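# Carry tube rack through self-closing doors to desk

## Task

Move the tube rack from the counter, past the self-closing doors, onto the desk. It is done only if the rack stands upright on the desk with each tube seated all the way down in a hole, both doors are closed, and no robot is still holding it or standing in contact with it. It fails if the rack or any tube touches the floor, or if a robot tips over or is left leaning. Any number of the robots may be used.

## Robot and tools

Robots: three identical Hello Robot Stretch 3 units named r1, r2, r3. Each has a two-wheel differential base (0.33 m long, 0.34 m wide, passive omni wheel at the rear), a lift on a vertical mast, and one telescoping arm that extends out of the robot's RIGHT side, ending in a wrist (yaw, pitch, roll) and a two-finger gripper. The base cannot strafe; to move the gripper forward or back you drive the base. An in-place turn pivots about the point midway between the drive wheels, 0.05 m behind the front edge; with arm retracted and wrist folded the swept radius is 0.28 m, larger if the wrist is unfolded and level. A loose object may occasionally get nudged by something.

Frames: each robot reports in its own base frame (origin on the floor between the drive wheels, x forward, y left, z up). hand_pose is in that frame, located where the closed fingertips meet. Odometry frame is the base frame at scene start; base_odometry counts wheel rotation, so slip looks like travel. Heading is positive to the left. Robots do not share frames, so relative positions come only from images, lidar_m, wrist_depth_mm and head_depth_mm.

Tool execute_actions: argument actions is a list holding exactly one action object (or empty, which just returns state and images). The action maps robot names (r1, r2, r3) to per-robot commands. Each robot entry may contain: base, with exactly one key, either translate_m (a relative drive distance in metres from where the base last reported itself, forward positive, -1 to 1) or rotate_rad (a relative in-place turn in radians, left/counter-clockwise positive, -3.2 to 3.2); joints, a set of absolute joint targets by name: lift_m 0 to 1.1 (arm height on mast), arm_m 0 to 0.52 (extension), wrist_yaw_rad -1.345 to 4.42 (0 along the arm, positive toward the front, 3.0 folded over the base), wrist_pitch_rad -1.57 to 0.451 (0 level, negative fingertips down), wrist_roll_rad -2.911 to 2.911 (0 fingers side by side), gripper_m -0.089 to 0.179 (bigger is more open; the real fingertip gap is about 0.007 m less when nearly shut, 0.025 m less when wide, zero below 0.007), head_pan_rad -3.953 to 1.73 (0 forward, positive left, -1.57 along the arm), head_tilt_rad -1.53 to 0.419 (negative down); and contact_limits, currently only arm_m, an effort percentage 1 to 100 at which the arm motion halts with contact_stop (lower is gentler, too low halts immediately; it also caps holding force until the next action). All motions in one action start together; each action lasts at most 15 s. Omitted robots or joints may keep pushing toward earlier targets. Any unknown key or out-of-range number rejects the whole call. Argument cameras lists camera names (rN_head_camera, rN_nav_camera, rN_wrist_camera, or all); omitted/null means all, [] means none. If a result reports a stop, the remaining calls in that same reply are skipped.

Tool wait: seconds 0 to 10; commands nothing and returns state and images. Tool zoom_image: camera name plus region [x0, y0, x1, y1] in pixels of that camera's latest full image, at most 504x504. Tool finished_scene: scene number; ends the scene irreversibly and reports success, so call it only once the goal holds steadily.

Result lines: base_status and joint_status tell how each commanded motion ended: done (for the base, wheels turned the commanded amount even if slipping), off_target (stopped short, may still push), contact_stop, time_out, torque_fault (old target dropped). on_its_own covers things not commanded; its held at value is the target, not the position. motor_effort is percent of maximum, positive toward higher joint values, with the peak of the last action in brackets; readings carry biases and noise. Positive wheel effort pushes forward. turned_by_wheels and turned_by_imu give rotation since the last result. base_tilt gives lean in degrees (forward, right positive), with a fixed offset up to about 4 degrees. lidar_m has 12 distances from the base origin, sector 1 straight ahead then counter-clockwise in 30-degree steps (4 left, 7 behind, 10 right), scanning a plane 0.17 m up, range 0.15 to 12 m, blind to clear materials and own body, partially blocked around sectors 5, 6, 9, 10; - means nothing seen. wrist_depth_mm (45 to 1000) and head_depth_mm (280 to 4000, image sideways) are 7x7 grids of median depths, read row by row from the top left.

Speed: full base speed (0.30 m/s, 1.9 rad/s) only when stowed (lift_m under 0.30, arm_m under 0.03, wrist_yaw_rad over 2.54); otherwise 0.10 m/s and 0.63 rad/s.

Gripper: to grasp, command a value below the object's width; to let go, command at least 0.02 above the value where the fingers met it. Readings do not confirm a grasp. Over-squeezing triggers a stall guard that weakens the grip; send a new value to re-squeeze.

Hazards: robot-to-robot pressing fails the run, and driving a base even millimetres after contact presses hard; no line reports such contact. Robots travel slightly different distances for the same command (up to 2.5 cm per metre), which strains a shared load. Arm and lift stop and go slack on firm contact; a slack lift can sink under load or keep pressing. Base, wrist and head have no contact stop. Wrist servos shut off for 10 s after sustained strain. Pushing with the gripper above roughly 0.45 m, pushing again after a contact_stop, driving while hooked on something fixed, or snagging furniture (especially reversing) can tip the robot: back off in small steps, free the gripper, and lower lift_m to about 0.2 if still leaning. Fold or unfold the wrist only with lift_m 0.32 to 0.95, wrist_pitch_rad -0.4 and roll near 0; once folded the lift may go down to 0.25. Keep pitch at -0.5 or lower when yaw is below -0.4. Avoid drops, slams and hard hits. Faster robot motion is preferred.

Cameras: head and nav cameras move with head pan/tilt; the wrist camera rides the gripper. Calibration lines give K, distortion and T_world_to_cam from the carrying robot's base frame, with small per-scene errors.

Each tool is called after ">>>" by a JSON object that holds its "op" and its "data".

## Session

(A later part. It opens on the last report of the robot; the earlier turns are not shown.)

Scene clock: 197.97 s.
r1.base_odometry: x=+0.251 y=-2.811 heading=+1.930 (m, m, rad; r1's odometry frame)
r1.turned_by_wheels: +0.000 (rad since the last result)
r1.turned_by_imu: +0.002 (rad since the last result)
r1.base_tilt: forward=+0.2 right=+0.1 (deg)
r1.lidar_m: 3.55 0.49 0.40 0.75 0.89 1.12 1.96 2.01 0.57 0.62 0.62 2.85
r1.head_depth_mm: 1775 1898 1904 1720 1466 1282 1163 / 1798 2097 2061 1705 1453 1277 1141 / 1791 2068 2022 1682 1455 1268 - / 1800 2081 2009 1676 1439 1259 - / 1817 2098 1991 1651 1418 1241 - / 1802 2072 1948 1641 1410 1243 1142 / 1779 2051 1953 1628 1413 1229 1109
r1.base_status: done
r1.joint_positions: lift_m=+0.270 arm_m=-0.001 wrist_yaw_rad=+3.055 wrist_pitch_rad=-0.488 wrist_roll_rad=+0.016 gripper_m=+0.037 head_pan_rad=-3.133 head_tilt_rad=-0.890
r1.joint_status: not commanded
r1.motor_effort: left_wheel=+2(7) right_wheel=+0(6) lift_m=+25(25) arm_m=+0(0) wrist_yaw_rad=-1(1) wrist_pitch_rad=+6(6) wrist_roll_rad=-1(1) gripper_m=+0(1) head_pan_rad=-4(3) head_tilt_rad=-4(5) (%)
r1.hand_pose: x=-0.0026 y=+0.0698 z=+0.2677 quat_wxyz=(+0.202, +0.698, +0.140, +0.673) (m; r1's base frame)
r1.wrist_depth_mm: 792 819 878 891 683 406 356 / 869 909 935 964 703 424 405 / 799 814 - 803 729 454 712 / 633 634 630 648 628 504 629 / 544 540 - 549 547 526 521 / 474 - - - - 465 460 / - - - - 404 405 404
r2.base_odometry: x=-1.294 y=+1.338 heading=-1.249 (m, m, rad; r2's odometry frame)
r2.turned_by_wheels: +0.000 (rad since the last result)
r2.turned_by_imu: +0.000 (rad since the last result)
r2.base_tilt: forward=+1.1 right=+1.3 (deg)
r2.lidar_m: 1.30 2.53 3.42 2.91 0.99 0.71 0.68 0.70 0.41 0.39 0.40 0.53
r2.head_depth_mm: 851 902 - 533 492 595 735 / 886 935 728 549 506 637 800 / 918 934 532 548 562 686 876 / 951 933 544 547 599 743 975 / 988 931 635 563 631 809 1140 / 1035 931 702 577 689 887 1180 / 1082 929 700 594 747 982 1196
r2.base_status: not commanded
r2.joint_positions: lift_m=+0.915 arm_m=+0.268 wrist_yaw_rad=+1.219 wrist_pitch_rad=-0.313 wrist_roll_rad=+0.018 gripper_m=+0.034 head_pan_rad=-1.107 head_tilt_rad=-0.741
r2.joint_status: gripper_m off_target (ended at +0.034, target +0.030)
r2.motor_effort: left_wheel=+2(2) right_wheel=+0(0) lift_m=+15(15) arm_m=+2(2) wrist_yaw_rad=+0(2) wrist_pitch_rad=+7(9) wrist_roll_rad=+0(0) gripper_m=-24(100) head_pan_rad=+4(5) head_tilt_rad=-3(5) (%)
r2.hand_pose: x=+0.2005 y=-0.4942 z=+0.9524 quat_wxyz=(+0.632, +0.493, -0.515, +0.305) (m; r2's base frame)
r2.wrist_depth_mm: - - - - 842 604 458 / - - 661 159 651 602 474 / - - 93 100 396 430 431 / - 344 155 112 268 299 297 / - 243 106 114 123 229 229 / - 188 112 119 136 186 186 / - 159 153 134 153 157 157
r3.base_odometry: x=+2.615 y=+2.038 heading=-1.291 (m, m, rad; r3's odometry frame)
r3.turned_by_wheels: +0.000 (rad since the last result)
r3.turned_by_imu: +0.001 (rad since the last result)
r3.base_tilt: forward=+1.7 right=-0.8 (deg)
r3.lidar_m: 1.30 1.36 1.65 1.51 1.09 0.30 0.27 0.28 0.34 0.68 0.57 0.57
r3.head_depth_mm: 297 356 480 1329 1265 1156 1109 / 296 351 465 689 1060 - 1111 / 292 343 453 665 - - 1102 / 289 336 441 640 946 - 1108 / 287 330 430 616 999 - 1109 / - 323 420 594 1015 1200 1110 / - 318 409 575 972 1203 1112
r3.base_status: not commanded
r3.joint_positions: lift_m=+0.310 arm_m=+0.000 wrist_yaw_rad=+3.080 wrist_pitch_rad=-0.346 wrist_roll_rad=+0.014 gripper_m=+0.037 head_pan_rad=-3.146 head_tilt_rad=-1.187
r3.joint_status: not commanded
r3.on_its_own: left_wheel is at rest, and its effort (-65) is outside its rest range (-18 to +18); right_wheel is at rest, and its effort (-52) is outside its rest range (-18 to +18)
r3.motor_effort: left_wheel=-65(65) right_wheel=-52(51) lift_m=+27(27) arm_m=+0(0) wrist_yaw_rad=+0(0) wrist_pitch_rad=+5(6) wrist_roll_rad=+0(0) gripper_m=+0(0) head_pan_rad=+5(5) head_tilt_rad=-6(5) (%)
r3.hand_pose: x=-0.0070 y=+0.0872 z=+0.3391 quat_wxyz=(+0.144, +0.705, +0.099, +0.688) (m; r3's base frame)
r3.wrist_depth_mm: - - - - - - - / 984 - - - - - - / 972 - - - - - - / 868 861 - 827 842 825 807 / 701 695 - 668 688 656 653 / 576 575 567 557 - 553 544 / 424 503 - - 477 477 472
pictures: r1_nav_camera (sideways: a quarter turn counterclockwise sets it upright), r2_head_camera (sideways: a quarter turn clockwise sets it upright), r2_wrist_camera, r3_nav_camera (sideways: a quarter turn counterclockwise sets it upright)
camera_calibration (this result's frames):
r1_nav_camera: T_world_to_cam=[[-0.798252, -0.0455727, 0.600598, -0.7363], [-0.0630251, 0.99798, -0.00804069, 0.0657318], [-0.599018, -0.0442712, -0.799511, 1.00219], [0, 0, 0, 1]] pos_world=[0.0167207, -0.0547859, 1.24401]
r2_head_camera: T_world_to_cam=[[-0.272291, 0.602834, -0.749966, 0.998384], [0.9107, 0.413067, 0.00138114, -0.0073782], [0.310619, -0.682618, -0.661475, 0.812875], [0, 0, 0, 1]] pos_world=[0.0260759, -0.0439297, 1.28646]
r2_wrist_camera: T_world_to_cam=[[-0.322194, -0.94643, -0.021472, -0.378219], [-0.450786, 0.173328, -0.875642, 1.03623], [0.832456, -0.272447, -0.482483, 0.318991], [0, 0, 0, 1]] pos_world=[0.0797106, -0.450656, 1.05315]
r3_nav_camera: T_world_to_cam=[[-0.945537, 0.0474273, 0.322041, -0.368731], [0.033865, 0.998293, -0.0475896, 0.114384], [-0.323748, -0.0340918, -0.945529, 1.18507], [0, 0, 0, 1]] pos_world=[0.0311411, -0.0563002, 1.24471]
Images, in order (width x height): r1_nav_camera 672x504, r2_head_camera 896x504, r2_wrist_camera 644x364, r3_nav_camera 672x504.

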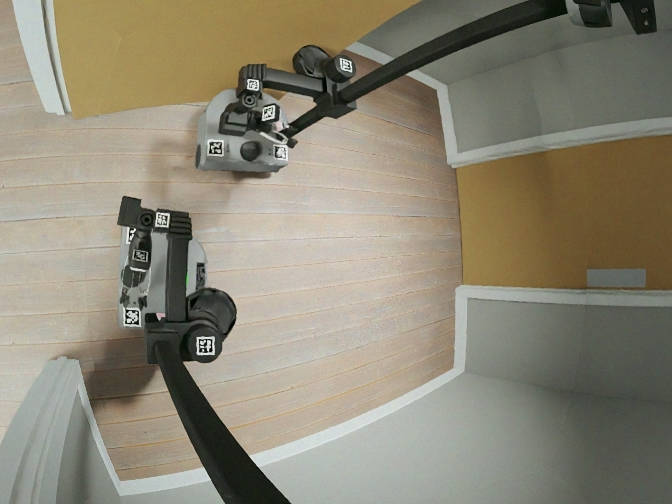

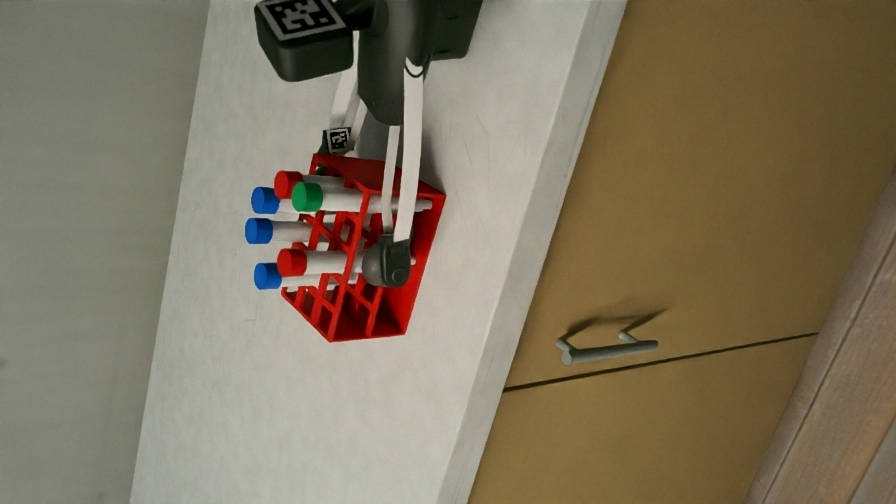

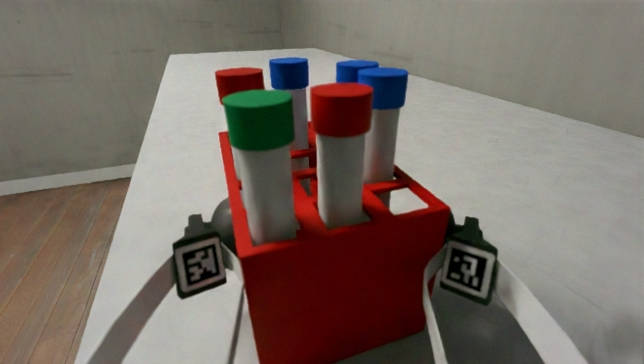

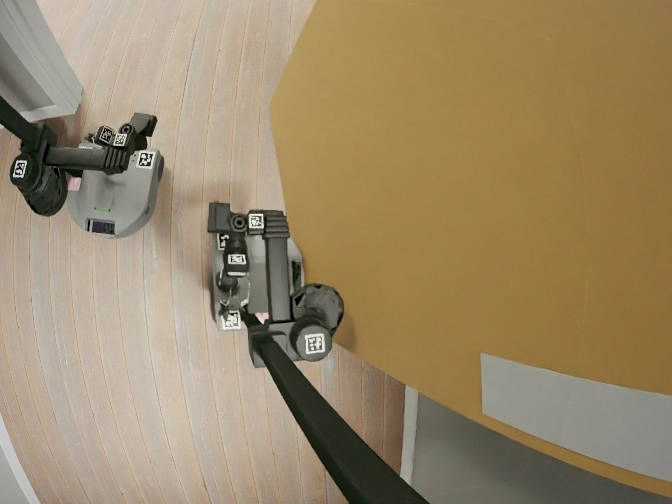

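>>> {"op": "execute_actions", "data": {"actions": [{"r1":{"base":{"translate_m":-0.8}},"r3":{"base":{"translate_m":0.012}},"r2":{"joints":{"lift_m":0.95}}}], "cameras": ["r2_wrist_camera","r2_head_camera"]}}

>>> {"op": "execute_actions", "data": {"actions": [{"r1":{"base":{"rotate_rad":0.11}},"r2":{"joints":{"arm_m":0.0,"wrist_yaw_rad":1.75,"head_pan_rad":-0.4}}}], "cameras": ["r2_head_camera"]}}

>>> {"op": "execute_actions", "data": {"actions": [{"r1":{"base":{"translate_m":-0.65},"joints":{"head_tilt_rad":-1.1}},"r2":{"base":{"rotate_rad":1.3},"joints":{"head_pan_rad":0.2}}}], "cameras": ["r2_nav_camera","r1_nav_camera","r2_wrist_camera"]}}

Scene clock: 208.67 s.
r1.base_odometry: x=+0.533 y=-3.560 heading=+1.930 (m, m, rad; r1's odometry frame)
r1.turned_by_wheels: +0.000 (rad since the last result)
r1.turned_by_imu: +0.004 (rad since the last result)
r1.base_tilt: forward=+0.2 right=+0.1 (deg)
r1.lidar_m: 4.35 1.08 0.85 0.78 0.79 0.99 1.16 1.25 1.43 1.32 0.60 0.61
r1.head_depth_mm: 1068 1250 1498 1643 1477 1277 1156 / 1053 1237 1478 1662 1454 1273 1152 / 1042 1222 1458 1643 1440 1265 - / 1066 1234 1461 1638 1431 1255 - / 1094 1266 1517 1654 1428 1247 - / 1078 1252 1492 1633 1411 1244 1139 / 1075 1240 1480 1627 1414 1235 1103
r1.base_status: done
r1.joint_positions: lift_m=+0.270 arm_m=-0.001 wrist_yaw_rad=+3.055 wrist_pitch_rad=-0.488 wrist_roll_rad=+0.016 gripper_m=+0.037 head_pan_rad=-3.133 head_tilt_rad=-0.890
r1.joint_status: not commanded
r1.motor_effort: left_wheel=+1(7) right_wheel=-1(4) lift_m=+25(25) arm_m=+0(1) wrist_yaw_rad=+0(1) wrist_pitch_rad=+7(6) wrist_roll_rad=+0(1) gripper_m=-1(0) head_pan_rad=-4(4) head_tilt_rad=-5(5) (%)
r1.hand_pose: x=-0.0026 y=+0.0698 z=+0.2677 quat_wxyz=(+0.202, +0.698, +0.140, +0.673) (m; r1's base frame)
r1.wrist_depth_mm: 705 734 762 794 832 879 924 / 776 804 848 873 906 951 974 / 790 786 - 779 782 767 780 / 639 628 641 634 625 625 629 / 547 541 - 549 547 530 533 / 477 - - - - 455 463 / - - - - 403 405 397
r2.base_odometry: x=-1.294 y=+1.338 heading=-1.249 (m, m, rad; r2's odometry frame)
r2.turned_by_wheels: +0.000 (rad since the last result)
r2.turned_by_imu: +0.000 (rad since the last result)
r2.base_tilt: forward=+1.1 right=+1.3 (deg)
r2.lidar_m: 1.29 2.53 3.41 2.90 1.00 0.71 0.68 0.70 0.41 0.39 0.40 0.53
r2.head_depth_mm: 851 915 - 548 489 594 736 / 882 936 752 563 505 636 803 / 918 938 535 548 562 687 879 / 954 935 532 562 599 742 976 / 992 938 616 563 633 807 1138 / 1033 930 699 578 688 889 1176 / 1081 935 700 594 748 980 1197
r2.base_status: not commanded
r2.joint_positions: lift_m=+0.949 arm_m=+0.268 wrist_yaw_rad=+1.219 wrist_pitch_rad=-0.323 wrist_roll_rad=+0.018 gripper_m=+0.034 head_pan_rad=-1.107 head_tilt_rad=-0.741
r2.joint_status: all done
r2.motor_effort: left_wheel=+2(2) right_wheel=+0(0) lift_m=+34(34) arm_m=+2(3) wrist_yaw_rad=+1(0) wrist_pitch_rad=+12(13) wrist_roll_rad=+0(0) gripper_m=-21(24) head_pan_rad=+4(4) head_tilt_rad=-4(5) (%)
r2.hand_pose: x=+0.1995 y=-0.4939 z=+0.9840 quat_wxyz=(+0.633, +0.495, -0.512, +0.302) (m; r2's base frame)
r2.wrist_depth_mm: - - - - 835 599 464 / - - 872 870 781 612 470 / - - 466 120 475 501 470 / - - 321 128 340 360 356 / - 308 126 124 136 277 277 / - - 212 130 143 226 227 / - 198 185 138 155 191 191
r3.base_odometry: x=+2.619 y=+2.027 heading=-1.291 (m, m, rad; r3's odometry frame)
r3.turned_by_wheels: +0.000 (rad since the last result)
r3.turned_by_imu: +0.002 (rad since the last result)
r3.base_tilt: forward=+1.7 right=-0.7 (deg)
r3.lidar_m: 1.29 0.59 1.64 1.51 1.11 0.30 0.27 0.28 0.34 0.70 1.00 1.01
r3.head_depth_mm: 295 351 473 1324 1267 1161 1100 / 295 347 461 686 1047 - 1106 / 291 342 451 663 - - 1100 / 291 335 439 639 948 - 1104 / 287 330 431 620 997 - 1112 / - 324 421 599 1031 1193 1114 / - 319 412 581 983 1197 1120
r3.base_status: done
r3.joint_positions: lift_m=+0.310 arm_m=+0.000 wrist_yaw_rad=+3.080 wrist_pitch_rad=-0.346 wrist_roll_rad=+0.014 gripper_m=+0.037 head_pan_rad=-3.146 head_tilt_rad=-1.187
r3.joint_status: not commanded
r3.motor_effort: left_wheel=-8(53) right_wheel=-5(47) lift_m=+26(26) arm_m=+0(0) wrist_yaw_rad=-1(0) wrist_pitch_rad=+5(5) wrist_roll_rad=+0(0) gripper_m=+0(0) head_pan_rad=+5(4) head_tilt_rad=-6(5) (%)
r3.hand_pose: x=-0.0070 y=+0.0872 z=+0.3391 quat_wxyz=(+0.144, +0.705, +0.099, +0.688) (m; r3's base frame)
r3.wrist_depth_mm: - - - - - - 420 / - - - - - - - / 977 - - - - - 680 / 861 869 - 839 830 657 511 / 700 694 - 682 684 619 504 / 580 566 572 561 - 557 540 / 376 501 - - 475 482 472
pictures: r2_head_camera (sideways: a quarter turn clockwise sets it upright), r2_wrist_camera
camera_calibration (this result's frames):
r2_head_camera: T_world_to_cam=[[-0.272291, 0.602834, -0.749966, 0.998384], [0.9107, 0.413067, 0.00138114, -0.00737819], [0.310619, -0.682618, -0.661475, 0.812875], [0, 0, 0, 1]] pos_world=[0.0260759, -0.0439297, 1.28646]
r2_wrist_camera: T_world_to_cam=[[-0.322345, -0.946374, -0.0216922, -0.37723], [-0.459028, 0.176308, -0.870752, 1.06171], [0.827881, -0.270725, -0.491244, 0.34553], [0, 0, 0, 1]] pos_world=[0.0796976, -0.450645, 1.08604]
Images, in order (width x height): r2_head_camera 896x504, r2_wrist_camera 644x364.

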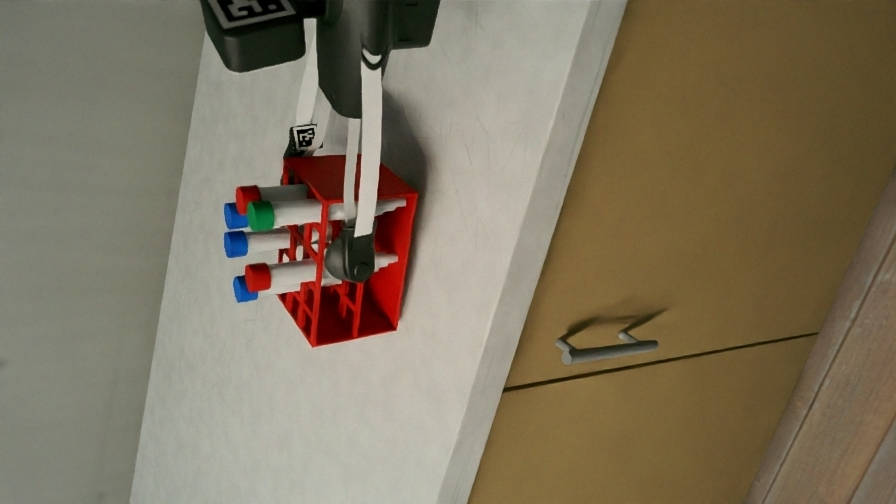

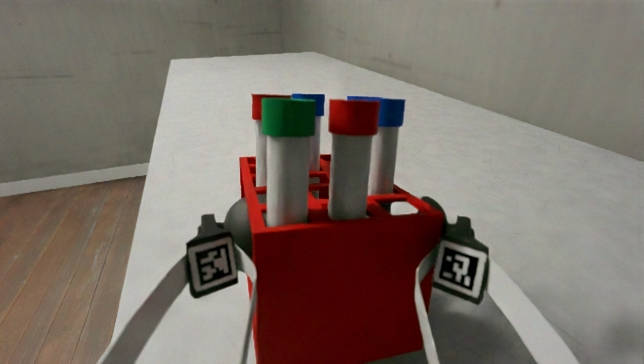

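Scene clock: 211.83 s.
r1.base_odometry: x=+0.533 y=-3.560 heading=+2.040 (m, m, rad; r1's odometry frame)
r1.turned_by_wheels: +0.110 (rad since the last result)
r1.turned_by_imu: +0.110 (rad since the last result)
r1.base_tilt: forward=+0.1 right=+0.1 (deg)
r1.lidar_m: 1.08 1.11 0.81 0.78 0.81 1.09 1.16 1.28 1.38 0.85 0.59 1.03
r1.head_depth_mm: 1025 1191 1420 1628 1462 1281 1160 / 1024 1197 1418 1637 1464 1279 1149 / 1076 1223 1444 1640 1452 1268 - / 1092 1275 1527 1678 1430 1261 - / 1100 1279 1531 1649 1421 1246 - / 1092 1286 1526 1637 1413 1238 1133 / 1099 1279 1523 1627 1398 1223 1106
r1.base_status: done
r1.joint_positions: lift_m=+0.270 arm_m=-0.001 wrist_yaw_rad=+3.055 wrist_pitch_rad=-0.488 wrist_roll_rad=+0.016 gripper_m=+0.037 head_pan_rad=-3.133 head_tilt_rad=-0.890
r1.joint_status: not commanded
r1.motor_effort: left_wheel=-2(9) right_wheel=+2(5) lift_m=+25(25) arm_m=+0(0) wrist_yaw_rad=+1(1) wrist_pitch_rad=+6(6) wrist_roll_rad=-1(0) gripper_m=+0(0) head_pan_rad=-4(3) head_tilt_rad=-5(5) (%)
r1.hand_pose: x=-0.0026 y=+0.0698 z=+0.2677 quat_wxyz=(+0.202, +0.698, +0.140, +0.673) (m; r1's base frame)
r1.wrist_depth_mm: 746 769 774 779 793 816 831 / 833 851 831 855 877 891 899 / 798 801 - 780 789 766 775 / 637 628 637 637 642 633 630 / 539 542 - 549 548 522 532 / 476 - - - - 468 454 / - - - - 405 399 398
r2.base_odometry: x=-1.294 y=+1.338 heading=-1.249 (m, m, rad; r2's odometry frame)
r2.turned_by_wheels: +0.000 (rad since the last result)
r2.turned_by_imu: +0.000 (rad since the last result)
r2.base_tilt: forward=+1.1 right=+1.3 (deg)
r2.lidar_m: 1.29 2.54 3.40 2.89 0.99 0.71 0.68 0.70 0.41 0.39 0.40 0.53
r2.head_depth_mm: 1266 940 705 587 654 723 - / 1389 937 705 687 762 878 1015 / 1398 936 753 840 845 319 1176 / 1399 936 909 1033 325 293 1135 / 1398 1031 1173 1425 345 319 1181 / 2136 1319 1683 1859 382 387 1198 / 2138 2348 2390 1914 1600 1369 1200
r2.base_status: not commanded
r2.joint_positions: lift_m=+0.949 arm_m=+0.003 wrist_yaw_rad=+1.749 wrist_pitch_rad=-0.326 wrist_roll_rad=+0.018 gripper_m=+0.034 head_pan_rad=-0.407 head_tilt_rad=-0.741
r2.joint_status: all done
joint sent to its limit — the command would take r2.arm_m past its lower limit, so that joint was sent only as far as its limit.
r2.motor_effort: left_wheel=+2(2) right_wheel=+0(0) lift_m=+34(34) arm_m=-4(4) wrist_yaw_rad=+0(4) wrist_pitch_rad=+14(14) wrist_roll_rad=+0(0) gripper_m=-20(21) head_pan_rad=+5(52) head_tilt_rad=-3(4) (%)
r2.hand_pose: x=+0.2100 y=-0.1062 z=+0.9833 quat_wxyz=(+0.533, +0.613, -0.364, +0.456) (m; r2's base frame)
r2.wrist_depth_mm: - - - - - - - / - - - - - 860 842 / - - - 119 - 608 507 / - - - 128 - 581 367 / - - 126 124 136 531 319 / - - - 130 143 478 346 / - - - 137 154 597 334
r3.base_odometry: x=+2.619 y=+2.027 heading=-1.291 (m, m, rad; r3's odometry frame)
r3.turned_by_wheels: +0.000 (rad since the last result)
r3.turned_by_imu: +0.001 (rad since the last result)
r3.base_tilt: forward=+1.8 right=-0.8 (deg)
r3.lidar_m: 1.29 0.59 1.65 1.51 1.11 0.30 0.27 0.28 0.35 0.70 1.00 1.01
r3.head_depth_mm: 294 352 473 1320 1266 1160 1098 / 295 347 461 683 1049 - 1105 / 290 341 449 660 - - 1116 / 291 335 441 643 942 - 1111 / 286 329 431 620 1002 - 1111 / - 324 421 599 1031 1204 1105 / - 318 412 582 988 1198 1123
r3.base_status: not commanded
r3.joint_positions: lift_m=+0.310 arm_m=+0.000 wrist_yaw_rad=+3.080 wrist_pitch_rad=-0.346 wrist_roll_rad=+0.014 gripper_m=+0.037 head_pan_rad=-3.146 head_tilt_rad=-1.187
r3.joint_status: not commanded
r3.motor_effort: left_wheel=-9(9) right_wheel=-4(5) lift_m=+26(26) arm_m=-1(0) wrist_yaw_rad=+0(0) wrist_pitch_rad=+6(5) wrist_roll_rad=+0(0) gripper_m=+0(0) head_pan_rad=+4(5) head_tilt_rad=-6(5) (%)
r3.hand_pose: x=-0.0070 y=+0.0872 z=+0.3391 quat_wxyz=(+0.144, +0.705, +0.099, +0.688) (m; r3's base frame)
r3.wrist_depth_mm: - - - - - - 410 / - - - - - - - / 977 - - - - - 687 / 872 865 - 852 830 636 516 / 696 688 - 674 687 608 495 / 577 573 567 565 - 551 526 / 375 503 - - 480 478 473
pictures: r2_head_camera (sideways: a quarter turn clockwise sets it upright)
camera_calibration (this result's frames):
r2_head_camera: T_world_to_cam=[[-0.596635, 0.28564, -0.749958, 1.00035], [0.430403, 0.902636, 0.00138068, -0.00444778], [0.677333, -0.321961, -0.661484, 0.81065], [0, 0, 0, 1]] pos_world=[0.0496793, -0.0207288, 1.28646]
Images, in order (width x height): r2_head_camera 896x504.

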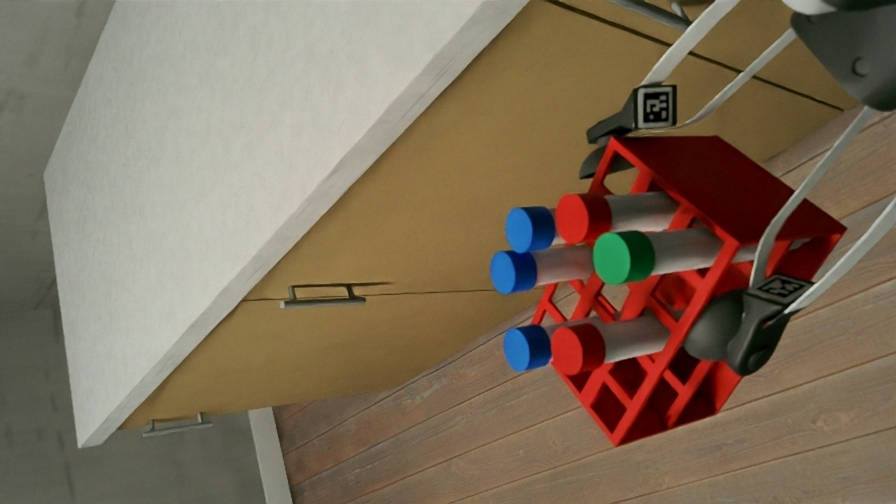

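Scene clock: 215.63 s.
r1.base_odometry: x=+0.827 y=-4.139 heading=+2.040 (m, m, rad; r1's odometry frame)
r1.turned_by_wheels: +0.000 (rad since the last result)
r1.turned_by_imu: +0.001 (rad since the last result)
r1.base_tilt: forward=+0.2 right=+0.1 (deg)
r1.lidar_m: 1.72 1.11 0.80 0.77 0.74 0.52 0.55 0.61 0.83 1.33 1.17 1.04
r1.head_depth_mm: 475 562 729 995 1296 1257 1120 / 536 615 717 996 1301 1240 1101 / 557 677 828 1051 1311 - 1076 / 561 681 860 1170 1336 - 1060 / 563 682 866 1178 1303 - 1055 / 562 682 869 1189 1287 1213 1052 / 563 687 870 1194 1280 1183 1084
r1.base_status: done
r1.joint_positions: lift_m=+0.270 arm_m=-0.001 wrist_yaw_rad=+3.055 wrist_pitch_rad=-0.488 wrist_roll_rad=+0.016 gripper_m=+0.037 head_pan_rad=-3.133 head_tilt_rad=-1.087
r1.joint_status: all done
r1.motor_effort: left_wheel=-1(11) right_wheel=+1(4) lift_m=+25(25) arm_m=+0(0) wrist_yaw_rad=+0(0) wrist_pitch_rad=+6(6) wrist_roll_rad=-1(0) gripper_m=+0(0) head_pan_rad=-4(4) head_tilt_rad=-7(25) (%)
r1.hand_pose: x=-0.0026 y=+0.0698 z=+0.2677 quat_wxyz=(+0.202, +0.698, +0.140, +0.673) (m; r1's base frame)
r1.wrist_depth_mm: 677 760 759 795 785 804 806 / 672 818 851 843 848 849 893 / 657 784 - 791 776 772 785 / 623 643 637 642 636 629 635 / 529 550 - 543 544 531 520 / 476 - - - - 459 457 / - - - - 398 403 401
r2.base_odometry: x=-1.294 y=+1.338 heading=+0.051 (m, m, rad; r2's odometry frame)
r2.turned_by_wheels: +1.300 (rad since the last result)
r2.turned_by_imu: +1.315 (rad since the last result)
r2.base_tilt: forward=+1.1 right=+1.4 (deg)
r2.lidar_m: 3.74 1.44 0.80 0.68 0.68 0.46 0.39 0.39 0.44 0.72 2.45 2.79
r2.head_depth_mm: 3467 3175 2384 1929 1598 303 338 / 3428 3196 2389 1923 1604 381 1194 / 3400 3205 2378 1909 1603 1372 1206 / 3342 3174 2383 1920 1590 1368 1197 / 3350 3195 2379 1917 1593 1365 1201 / 3270 3139 2371 1926 1593 1364 1194 / 3244 3198 2399 1902 1595 1370 1196
r2.base_status: done
r2.joint_positions: lift_m=+0.949 arm_m=+0.003 wrist_yaw_rad=+1.749 wrist_pitch_rad=-0.326 wrist_roll_rad=+0.018 gripper_m=+0.034 head_pan_rad=+0.193 head_tilt_rad=-0.741
r2.joint_status: all done
r2.motor_effort: left_wheel=+0(4) right_wheel=+2(6) lift_m=+34(34) arm_m=-4(3) wrist_yaw_rad=+1(0) wrist_pitch_rad=+14(14) wrist_roll_rad=+0(0) gripper_m=-21(20) head_pan_rad=+4(48) head_tilt_rad=-4(4) (%)
r2.hand_pose: x=+0.2100 y=-0.1062 z=+0.9833 quat_wxyz=(+0.533, +0.613, -0.364, +0.456) (m; r2's base frame)
r2.wrist_depth_mm: - - - - - - - / - - - - - - - / - - - 120 - - - / - - - 128 - - - / - - 126 124 135 - - / - - - 130 143 - - / - - - 138 155 - -
r3.base_odometry: x=+2.619 y=+2.027 heading=-1.291 (m, m, rad; r3's odometry frame)
r3.turned_by_wheels: +0.000 (rad since the last result)
r3.turned_by_imu: +0.001 (rad since the last result)
r3.base_tilt: forward=+1.7 right=-0.8 (deg)
r3.lidar_m: 1.29 1.35 1.10 1.51 1.11 0.30 0.27 0.28 0.34 0.70 1.00 1.00
r3.head_depth_mm: 294 352 473 1330 1269 1155 1104 / 295 347 462 685 1044 - 1107 / 291 341 450 664 - - 1098 / 290 335 441 638 945 - 1102 / 286 330 431 618 994 - 1107 / - 324 422 600 1029 1193 1107 / - 318 411 579 991 1201 1123
r3.base_status: not commanded
r3.joint_positions: lift_m=+0.310 arm_m=+0.000 wrist_yaw_rad=+3.080 wrist_pitch_rad=-0.346 wrist_roll_rad=+0.014 gripper_m=+0.037 head_pan_rad=-3.146 head_tilt_rad=-1.187
r3.joint_status: not commanded
r3.motor_effort: left_wheel=-9(9) right_wheel=-5(4) lift_m=+27(26) arm_m=+0(0) wrist_yaw_rad=+0(0) wrist_pitch_rad=+6(5) wrist_roll_rad=+0(0) gripper_m=+0(0) head_pan_rad=+4(5) head_tilt_rad=-5(6) (%)
r3.hand_pose: x=-0.0070 y=+0.0872 z=+0.3391 quat_wxyz=(+0.144, +0.705, +0.099, +0.688) (m; r3's base frame)
r3.wrist_depth_mm: - - - - - - - / - - - - - - - / 979 - - - - - - / 865 859 - 836 822 808 817 / 705 693 - 667 691 659 649 / 573 570 577 561 - 545 546 / 377 503 - - 475 475 472
pictures: r1_nav_camera (sideways: a quarter turn counterclockwise sets it upright), r2_nav_camera (sideways: a quarter turn counterclockwise sets it upright), r2_wrist_camera
camera_calibration (this result's frames):
r1_nav_camera: T_world_to_cam=[[-0.900466, -0.0463844, 0.432445, -0.516628], [-0.0603606, 0.998003, -0.0186405, 0.0795119], [-0.430717, -0.0428879, -0.901467, 1.13368], [0, 0, 0, 1]] pos_world=[0.0278895, -0.0546954, 1.24687]
r2_nav_camera: T_world_to_cam=[[0.659354, 0.134941, 0.739624, -0.922438], [0.174254, -0.984402, 0.0242574, 0.0166148], [0.731361, 0.112888, -0.672583, 0.832041], [0, 0, 0, 1]] pos_world=[-0.00320452, 0.0469029, 1.24147]
r2_wrist_camera: T_world_to_cam=[[0.200505, -0.979451, -0.0217579, -0.120221], [-0.487633, -0.0805124, -0.869329, 0.974889], [0.849713, 0.184915, -0.493756, 0.487781], [0, 0, 0, 1]] pos_world=[0.085019, -0.129458, 1.08573]
Images, in order (width x height): r1_nav_camera 672x504, r2_nav_camera 672x504, r2_wrist_camera 644x364.

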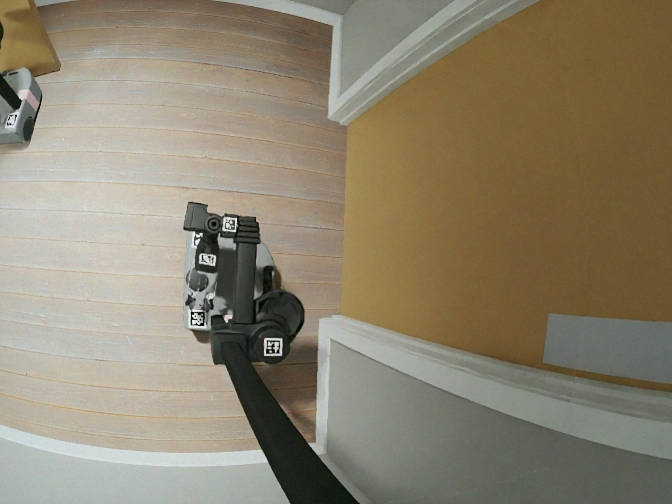

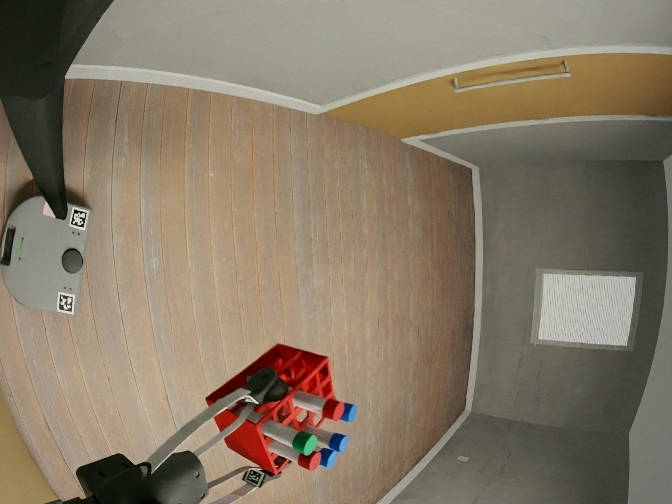

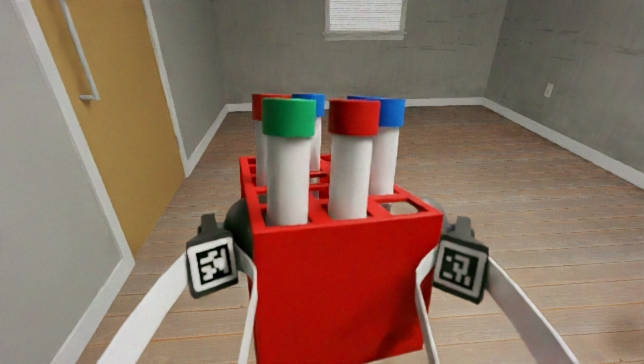

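>>> {"op": "execute_actions", "data": {"actions": [{"r1":{"base":{"rotate_rad":0.1},"joints":{"lift_m":0.31}},"r2":{"base":{"rotate_rad":-0.11},"joints":{"lift_m":0.8,"wrist_yaw_rad":2.6,"head_pan_rad":0,"head_tilt_rad":-1.2}}}], "cameras": ["r2_nav_camera"]}}

>>> {"op": "execute_actions", "data": {"actions": [{"r1":{"base":{"translate_m":-0.5}},"r2":{"base":{"translate_m":0.5},"joints":{"lift_m":0.295}}}], "cameras": ["r2_nav_camera","r1_nav_camera","r2_wrist_camera"]}}

Scene clock: 230.10 s.
r1.base_odometry: x=+0.827 y=-4.139 heading=+2.140 (m, m, rad; r1's odometry frame)
r1.turned_by_wheels: +0.100 (rad since the last result)
r1.turned_by_imu: +0.100 (rad since the last result)
r1.base_tilt: forward=+0.2 right=+0.1 (deg)
r1.lidar_m: 1.72 1.01 0.78 0.77 0.68 0.52 0.59 0.63 0.88 1.33 1.17 1.04
r1.head_depth_mm: 525 574 681 929 1285 1264 1115 / 546 657 768 934 1298 1249 1099 / 556 671 842 1091 1318 - 1085 / 562 680 861 1168 1333 - 1067 / 569 692 878 1197 1305 - 1056 / 577 703 898 1230 1293 1222 1054 / 584 714 914 1276 1284 1186 1087
r1.base_status: done
r1.joint_positions: lift_m=+0.310 arm_m=-0.001 wrist_yaw_rad=+3.055 wrist_pitch_rad=-0.488 wrist_roll_rad=+0.016 gripper_m=+0.037 head_pan_rad=-3.134 head_tilt_rad=-1.087
r1.joint_status: all done
r1.motor_effort: left_wheel=-1(9) right_wheel=+2(5) lift_m=+52(56) arm_m=+0(0) wrist_yaw_rad=-1(1) wrist_pitch_rad=+6(6) wrist_roll_rad=-1(0) gripper_m=+0(0) head_pan_rad=-4(4) head_tilt_rad=-7(6) (%)
r1.hand_pose: x=-0.0026 y=+0.0698 z=+0.3068 quat_wxyz=(+0.202, +0.698, +0.140, +0.673) (m; r1's base frame)
r1.wrist_depth_mm: 595 773 788 786 762 749 758 / 595 783 863 857 848 817 848 / 590 789 - 851 836 860 860 / 587 711 704 694 701 694 697 / 569 587 576 581 594 592 582 / 503 521 - - - 496 508 / 464 - - - 443 443 439
r2.base_odometry: x=-1.294 y=+1.338 heading=-0.059 (m, m, rad; r2's odometry frame)
r2.turned_by_wheels: -0.110 (rad since the last result)
r2.turned_by_imu: -0.111 (rad since the last result)
r2.base_tilt: forward=+1.1 right=+1.3 (deg)
r2.lidar_m: 3.78 1.81 0.86 0.69 0.69 0.74 0.39 0.39 0.42 0.62 2.45 2.66
r2.head_depth_mm: 1784 1626 1491 1380 1282 1201 - / 1779 1624 1494 1378 1278 1212 - / 1767 1617 1483 1373 1279 1216 - / 1762 1608 1480 1370 1282 1203 - / 1749 1599 1471 1364 432 408 - / 1748 1602 1470 1358 405 385 1132 / 1751 1584 1457 1354 418 463 1119
r2.base_status: done
r2.joint_positions: lift_m=+0.800 arm_m=+0.003 wrist_yaw_rad=+2.598 wrist_pitch_rad=-0.327 wrist_roll_rad=+0.018 gripper_m=+0.034 head_pan_rad=+0.007 head_tilt_rad=-1.185
r2.joint_status: all done
r2.motor_effort: left_wheel=+1(5) right_wheel=+0(2) lift_m=+16(30) arm_m=-2(4) wrist_yaw_rad=+1(4) wrist_pitch_rad=+14(14) wrist_roll_rad=+0(0) gripper_m=-21(20) head_pan_rad=-4(30) head_tilt_rad=-6(32) (%)
r2.hand_pose: x=+0.1003 y=+0.0532 z=+0.8341 quat_wxyz=(+0.298, +0.708, -0.079, +0.635) (m; r2's base frame)
r2.wrist_depth_mm: 540 648 815 - - - - / 561 675 822 - - - - / 585 715 843 120 - - - / 601 742 869 128 - - - / 637 799 126 124 136 - - / 690 788 - 130 143 - - / - 907 977 138 154 - -
r3.base_odometry: x=+2.619 y=+2.027 heading=-1.291 (m, m, rad; r3's odometry frame)
r3.turned_by_wheels: +0.000 (rad since the last result)
r3.turned_by_imu: +0.001 (rad since the last result)
r3.base_tilt: forward=+1.6 right=-0.7 (deg)
r3.lidar_m: 1.29 1.34 1.10 1.52 1.11 0.30 0.27 0.28 0.34 0.70 1.00 1.00
r3.head_depth_mm: 294 353 472 1318 1275 1158 1104 / 295 348 460 683 1040 - 1103 / 291 341 450 659 - - 1103 / 290 335 440 640 947 - 1107 / 286 330 431 621 1000 - 1110 / - 324 421 599 1039 1207 1110 / - 318 412 583 991 1196 1119
r3.base_status: not commanded
r3.joint_positions: lift_m=+0.310 arm_m=+0.000 wrist_yaw_rad=+3.080 wrist_pitch_rad=-0.346 wrist_roll_rad=+0.014 gripper_m=+0.037 head_pan_rad=-3.146 head_tilt_rad=-1.187
r3.joint_status: not commanded
r3.motor_effort: left_wheel=-8(8) right_wheel=-5(5) lift_m=+27(26) arm_m=+0(0) wrist_yaw_rad=+0(1) wrist_pitch_rad=+5(6) wrist_roll_rad=+0(0) gripper_m=-1(0) head_pan_rad=+3(5) head_tilt_rad=-5(5) (%)
r3.hand_pose: x=-0.0070 y=+0.0872 z=+0.3391 quat_wxyz=(+0.144, +0.705, +0.099, +0.688) (m; r3's base frame)
r3.wrist_depth_mm: - - - - - - - / - - - - - - - / 998 - - - - - - / 874 865 - 856 828 823 811 / 705 697 - 671 691 662 646 / 576 570 568 567 - 548 548 / 378 502 - - 477 470 467
pictures: r2_nav_camera (sideways: a quarter turn counterclockwise sets it upright)
camera_calibration (this result's frames):
r2_nav_camera: T_world_to_cam=[[0.925557, 0.0125815, 0.3784, -0.45346], [0.0015241, -0.999563, 0.0295068, 0.0108501], [0.378606, -0.0267335, -0.925172, 1.16257], [0, 0, 0, 1]] pos_world=[-0.0204684, 0.0476301, 1.24684]
Images, in order (width x height): r2_nav_camera 672x504.

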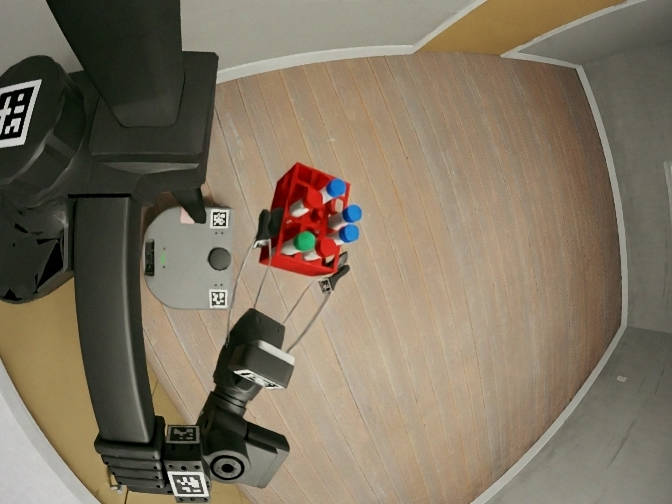

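Scene clock: 236.27 s.
r1.base_odometry: x=+1.096 y=-4.560 heading=+2.140 (m, m, rad; r1's odometry frame)
r1.turned_by_wheels: +0.000 (rad since the last result)
r1.turned_by_imu: +0.003 (rad since the last result)
r1.base_tilt: forward=+0.2 right=+0.1 (deg)
r1.lidar_m: 2.22 1.06 0.82 0.19 0.19 0.31 0.27 0.28 0.33 0.63 1.38 1.46
r1.head_depth_mm: - 324 420 1452 1329 1259 477 / - 316 408 577 1315 1239 705 / - 311 399 555 839 - 1066 / - 307 388 534 772 - 1068 / - 306 377 515 807 - 1057 / - 301 368 497 763 1150 1054 / - 297 359 480 726 1151 1079
r1.base_status: translate_m off_target (by the wheels' count: -0.4998 of -0.5000)
r1.joint_positions: lift_m=+0.310 arm_m=-0.001 wrist_yaw_rad=+3.055 wrist_pitch_rad=-0.488 wrist_roll_rad=+0.016 gripper_m=+0.037 head_pan_rad=-3.134 head_tilt_rad=-1.090
r1.joint_status: not commanded
r1.motor_effort: left_wheel=-14(51) right_wheel=-18(21) lift_m=+51(52) arm_m=+0(0) wrist_yaw_rad=+0(1) wrist_pitch_rad=+6(6) wrist_roll_rad=-1(0) gripper_m=-1(1) head_pan_rad=-4(4) head_tilt_rad=-5(7) (%)
r1.hand_pose: x=-0.0027 y=+0.0698 z=+0.3068 quat_wxyz=(+0.202, +0.698, +0.140, +0.673) (m; r1's base frame)
r1.wrist_depth_mm: - - 215 224 786 784 779 / - - 238 246 909 880 861 / 868 853 - 280 866 829 836 / 694 711 344 317 699 690 688 / 588 579 573 378 611 590 572 / 382 516 - - - 505 510 / 343 - - - 441 446 442
r2.base_odometry: x=-0.795 y=+1.309 heading=-0.059 (m, m, rad; r2's odometry frame)
r2.turned_by_wheels: +0.000 (rad since the last result)
r2.turned_by_imu: +0.003 (rad since the last result)
r2.base_tilt: forward=+1.0 right=+1.3 (deg)
r2.lidar_m: 3.31 2.30 1.03 0.89 0.88 0.95 0.86 0.85 0.91 1.36 2.26 2.45
r2.head_depth_mm: 1784 1628 1499 1375 1288 1202 1129 / 1772 1611 1486 1377 1277 1209 - / 1759 1615 1484 1379 1283 1200 - / 1758 1614 1480 1374 1277 1202 - / 1749 1603 1475 1362 1270 865 - / 1748 1595 1475 1357 1264 1166 1133 / 1740 1592 1469 1348 1266 1185 1124
r2.base_status: done
r2.joint_positions: lift_m=+0.295 arm_m=+0.003 wrist_yaw_rad=+2.599 wrist_pitch_rad=-0.327 wrist_roll_rad=+0.018 gripper_m=+0.034 head_pan_rad=+0.007 head_tilt_rad=-1.186
r2.joint_status: all done
r2.motor_effort: left_wheel=+2(8) right_wheel=+0(7) lift_m=+16(16) arm_m=-4(4) wrist_yaw_rad=+1(2) wrist_pitch_rad=+14(15) wrist_roll_rad=+0(0) gripper_m=-20(21) head_pan_rad=-4(5) head_tilt_rad=-7(6) (%)
r2.hand_pose: x=+0.1001 y=+0.0533 z=+0.3290 quat_wxyz=(+0.298, +0.708, -0.079, +0.635) (m; r2's base frame)
r2.wrist_depth_mm: 677 818 - - - - - / 701 849 - - - - - / 738 884 - 120 - - - / 741 839 787 128 831 876 867 / 677 681 126 124 136 669 672 / 559 555 509 130 143 546 550 / - 465 461 137 154 465 457
r3.base_odometry: x=+2.619 y=+2.027 heading=-1.291 (m, m, rad; r3's odometry frame)
r3.turned_by_wheels: +0.000 (rad since the last result)
r3.turned_by_imu: +0.001 (rad since the last result)
r3.base_tilt: forward=+1.7 right=-0.8 (deg)
r3.lidar_m: 1.29 1.34 1.54 1.51 1.11 0.30 0.27 0.28 0.34 0.71 0.99 1.00
r3.head_depth_mm: 294 352 473 1327 1279 1168 1103 / 295 347 461 687 1046 - 1117 / 291 341 449 660 - - 1094 / 291 335 440 640 949 - 1109 / 286 329 430 619 1000 - 1112 / - 324 421 601 1035 1199 1103 / - 318 412 582 991 1200 1123
r3.base_status: not commanded
r3.joint_positions: lift_m=+0.310 arm_m=+0.000 wrist_yaw_rad=+3.080 wrist_pitch_rad=-0.346 wrist_roll_rad=+0.014 gripper_m=+0.037 head_pan_rad=-3.146 head_tilt_rad=-1.187
r3.joint_status: not commanded
r3.motor_effort: left_wheel=-9(8) right_wheel=-4(5) lift_m=+27(26) arm_m=+0(0) wrist_yaw_rad=+0(1) wrist_pitch_rad=+5(6) wrist_roll_rad=+0(0) gripper_m=-1(0) head_pan_rad=+4(5) head_tilt_rad=-5(5) (%)
r3.hand_pose: x=-0.0070 y=+0.0872 z=+0.3391 quat_wxyz=(+0.144, +0.705, +0.099, +0.688) (m; r3's base frame)
r3.wrist_depth_mm: - - - - - - - / - - - - - - - / 977 - - - - - - / 863 867 - 837 833 816 809 / 690 688 - 673 689 662 653 / 583 572 567 556 - 547 545 / 376 506 - - 480 476 476
pictures: r1_nav_camera (sideways: a quarter turn counterclockwise sets it upright), r2_nav_camera (sideways: a quarter turn counterclockwise sets it upright), r2_wrist_camera
camera_calibration (this result's frames):
r1_nav_camera: T_world_to_cam=[[-0.901995, -0.0457154, 0.42932, -0.512548], [-0.0595421, 0.998048, -0.0188215, 0.0797425], [-0.427622, -0.0425396, -0.902956, 1.1356], [0, 0, 0, 1]] pos_world=[0.0280387, -0.0547104, 1.24694]
r2_nav_camera: T_world_to_cam=[[0.925889, 0.0124299, 0.377591, -0.452408], [0.0013837, -0.999563, 0.0295117, 0.0108447], [0.377793, -0.0268021, -0.925502, 1.163], [0, 0, 0, 1]] pos_world=[-0.0205086, 0.0476341, 1.24686]
r2_wrist_camera: T_world_to_cam=[[0.867753, -0.496518, -0.0217837, -0.0487794], [-0.262199, -0.420124, -0.868762, 0.360721], [0.422204, 0.759582, -0.494751, 0.241086], [0, 0, 0, 1]] pos_world=[0.0351218, -0.0557966, 0.431595]
Images, in order (width x height): r1_nav_camera 672x504, r2_nav_camera 672x504, r2_wrist_camera 644x364.

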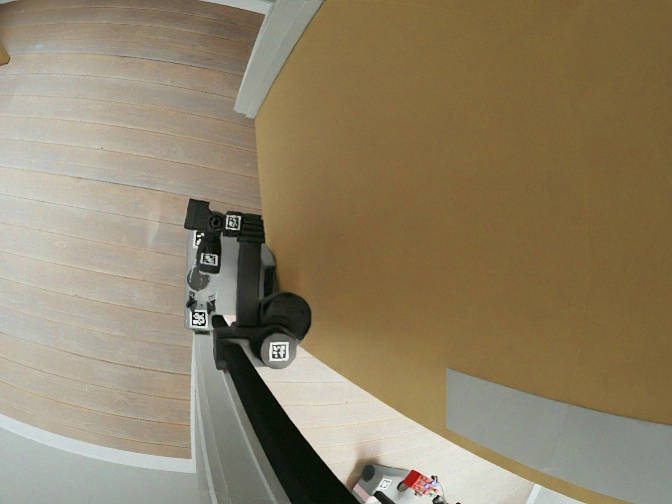

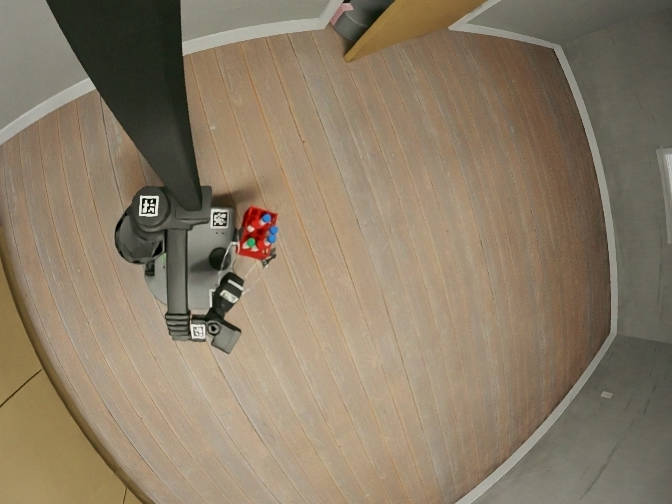

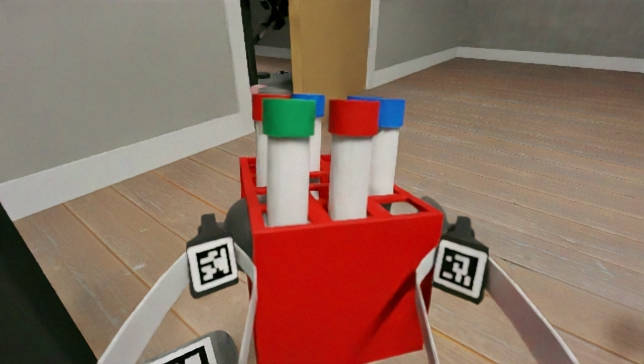

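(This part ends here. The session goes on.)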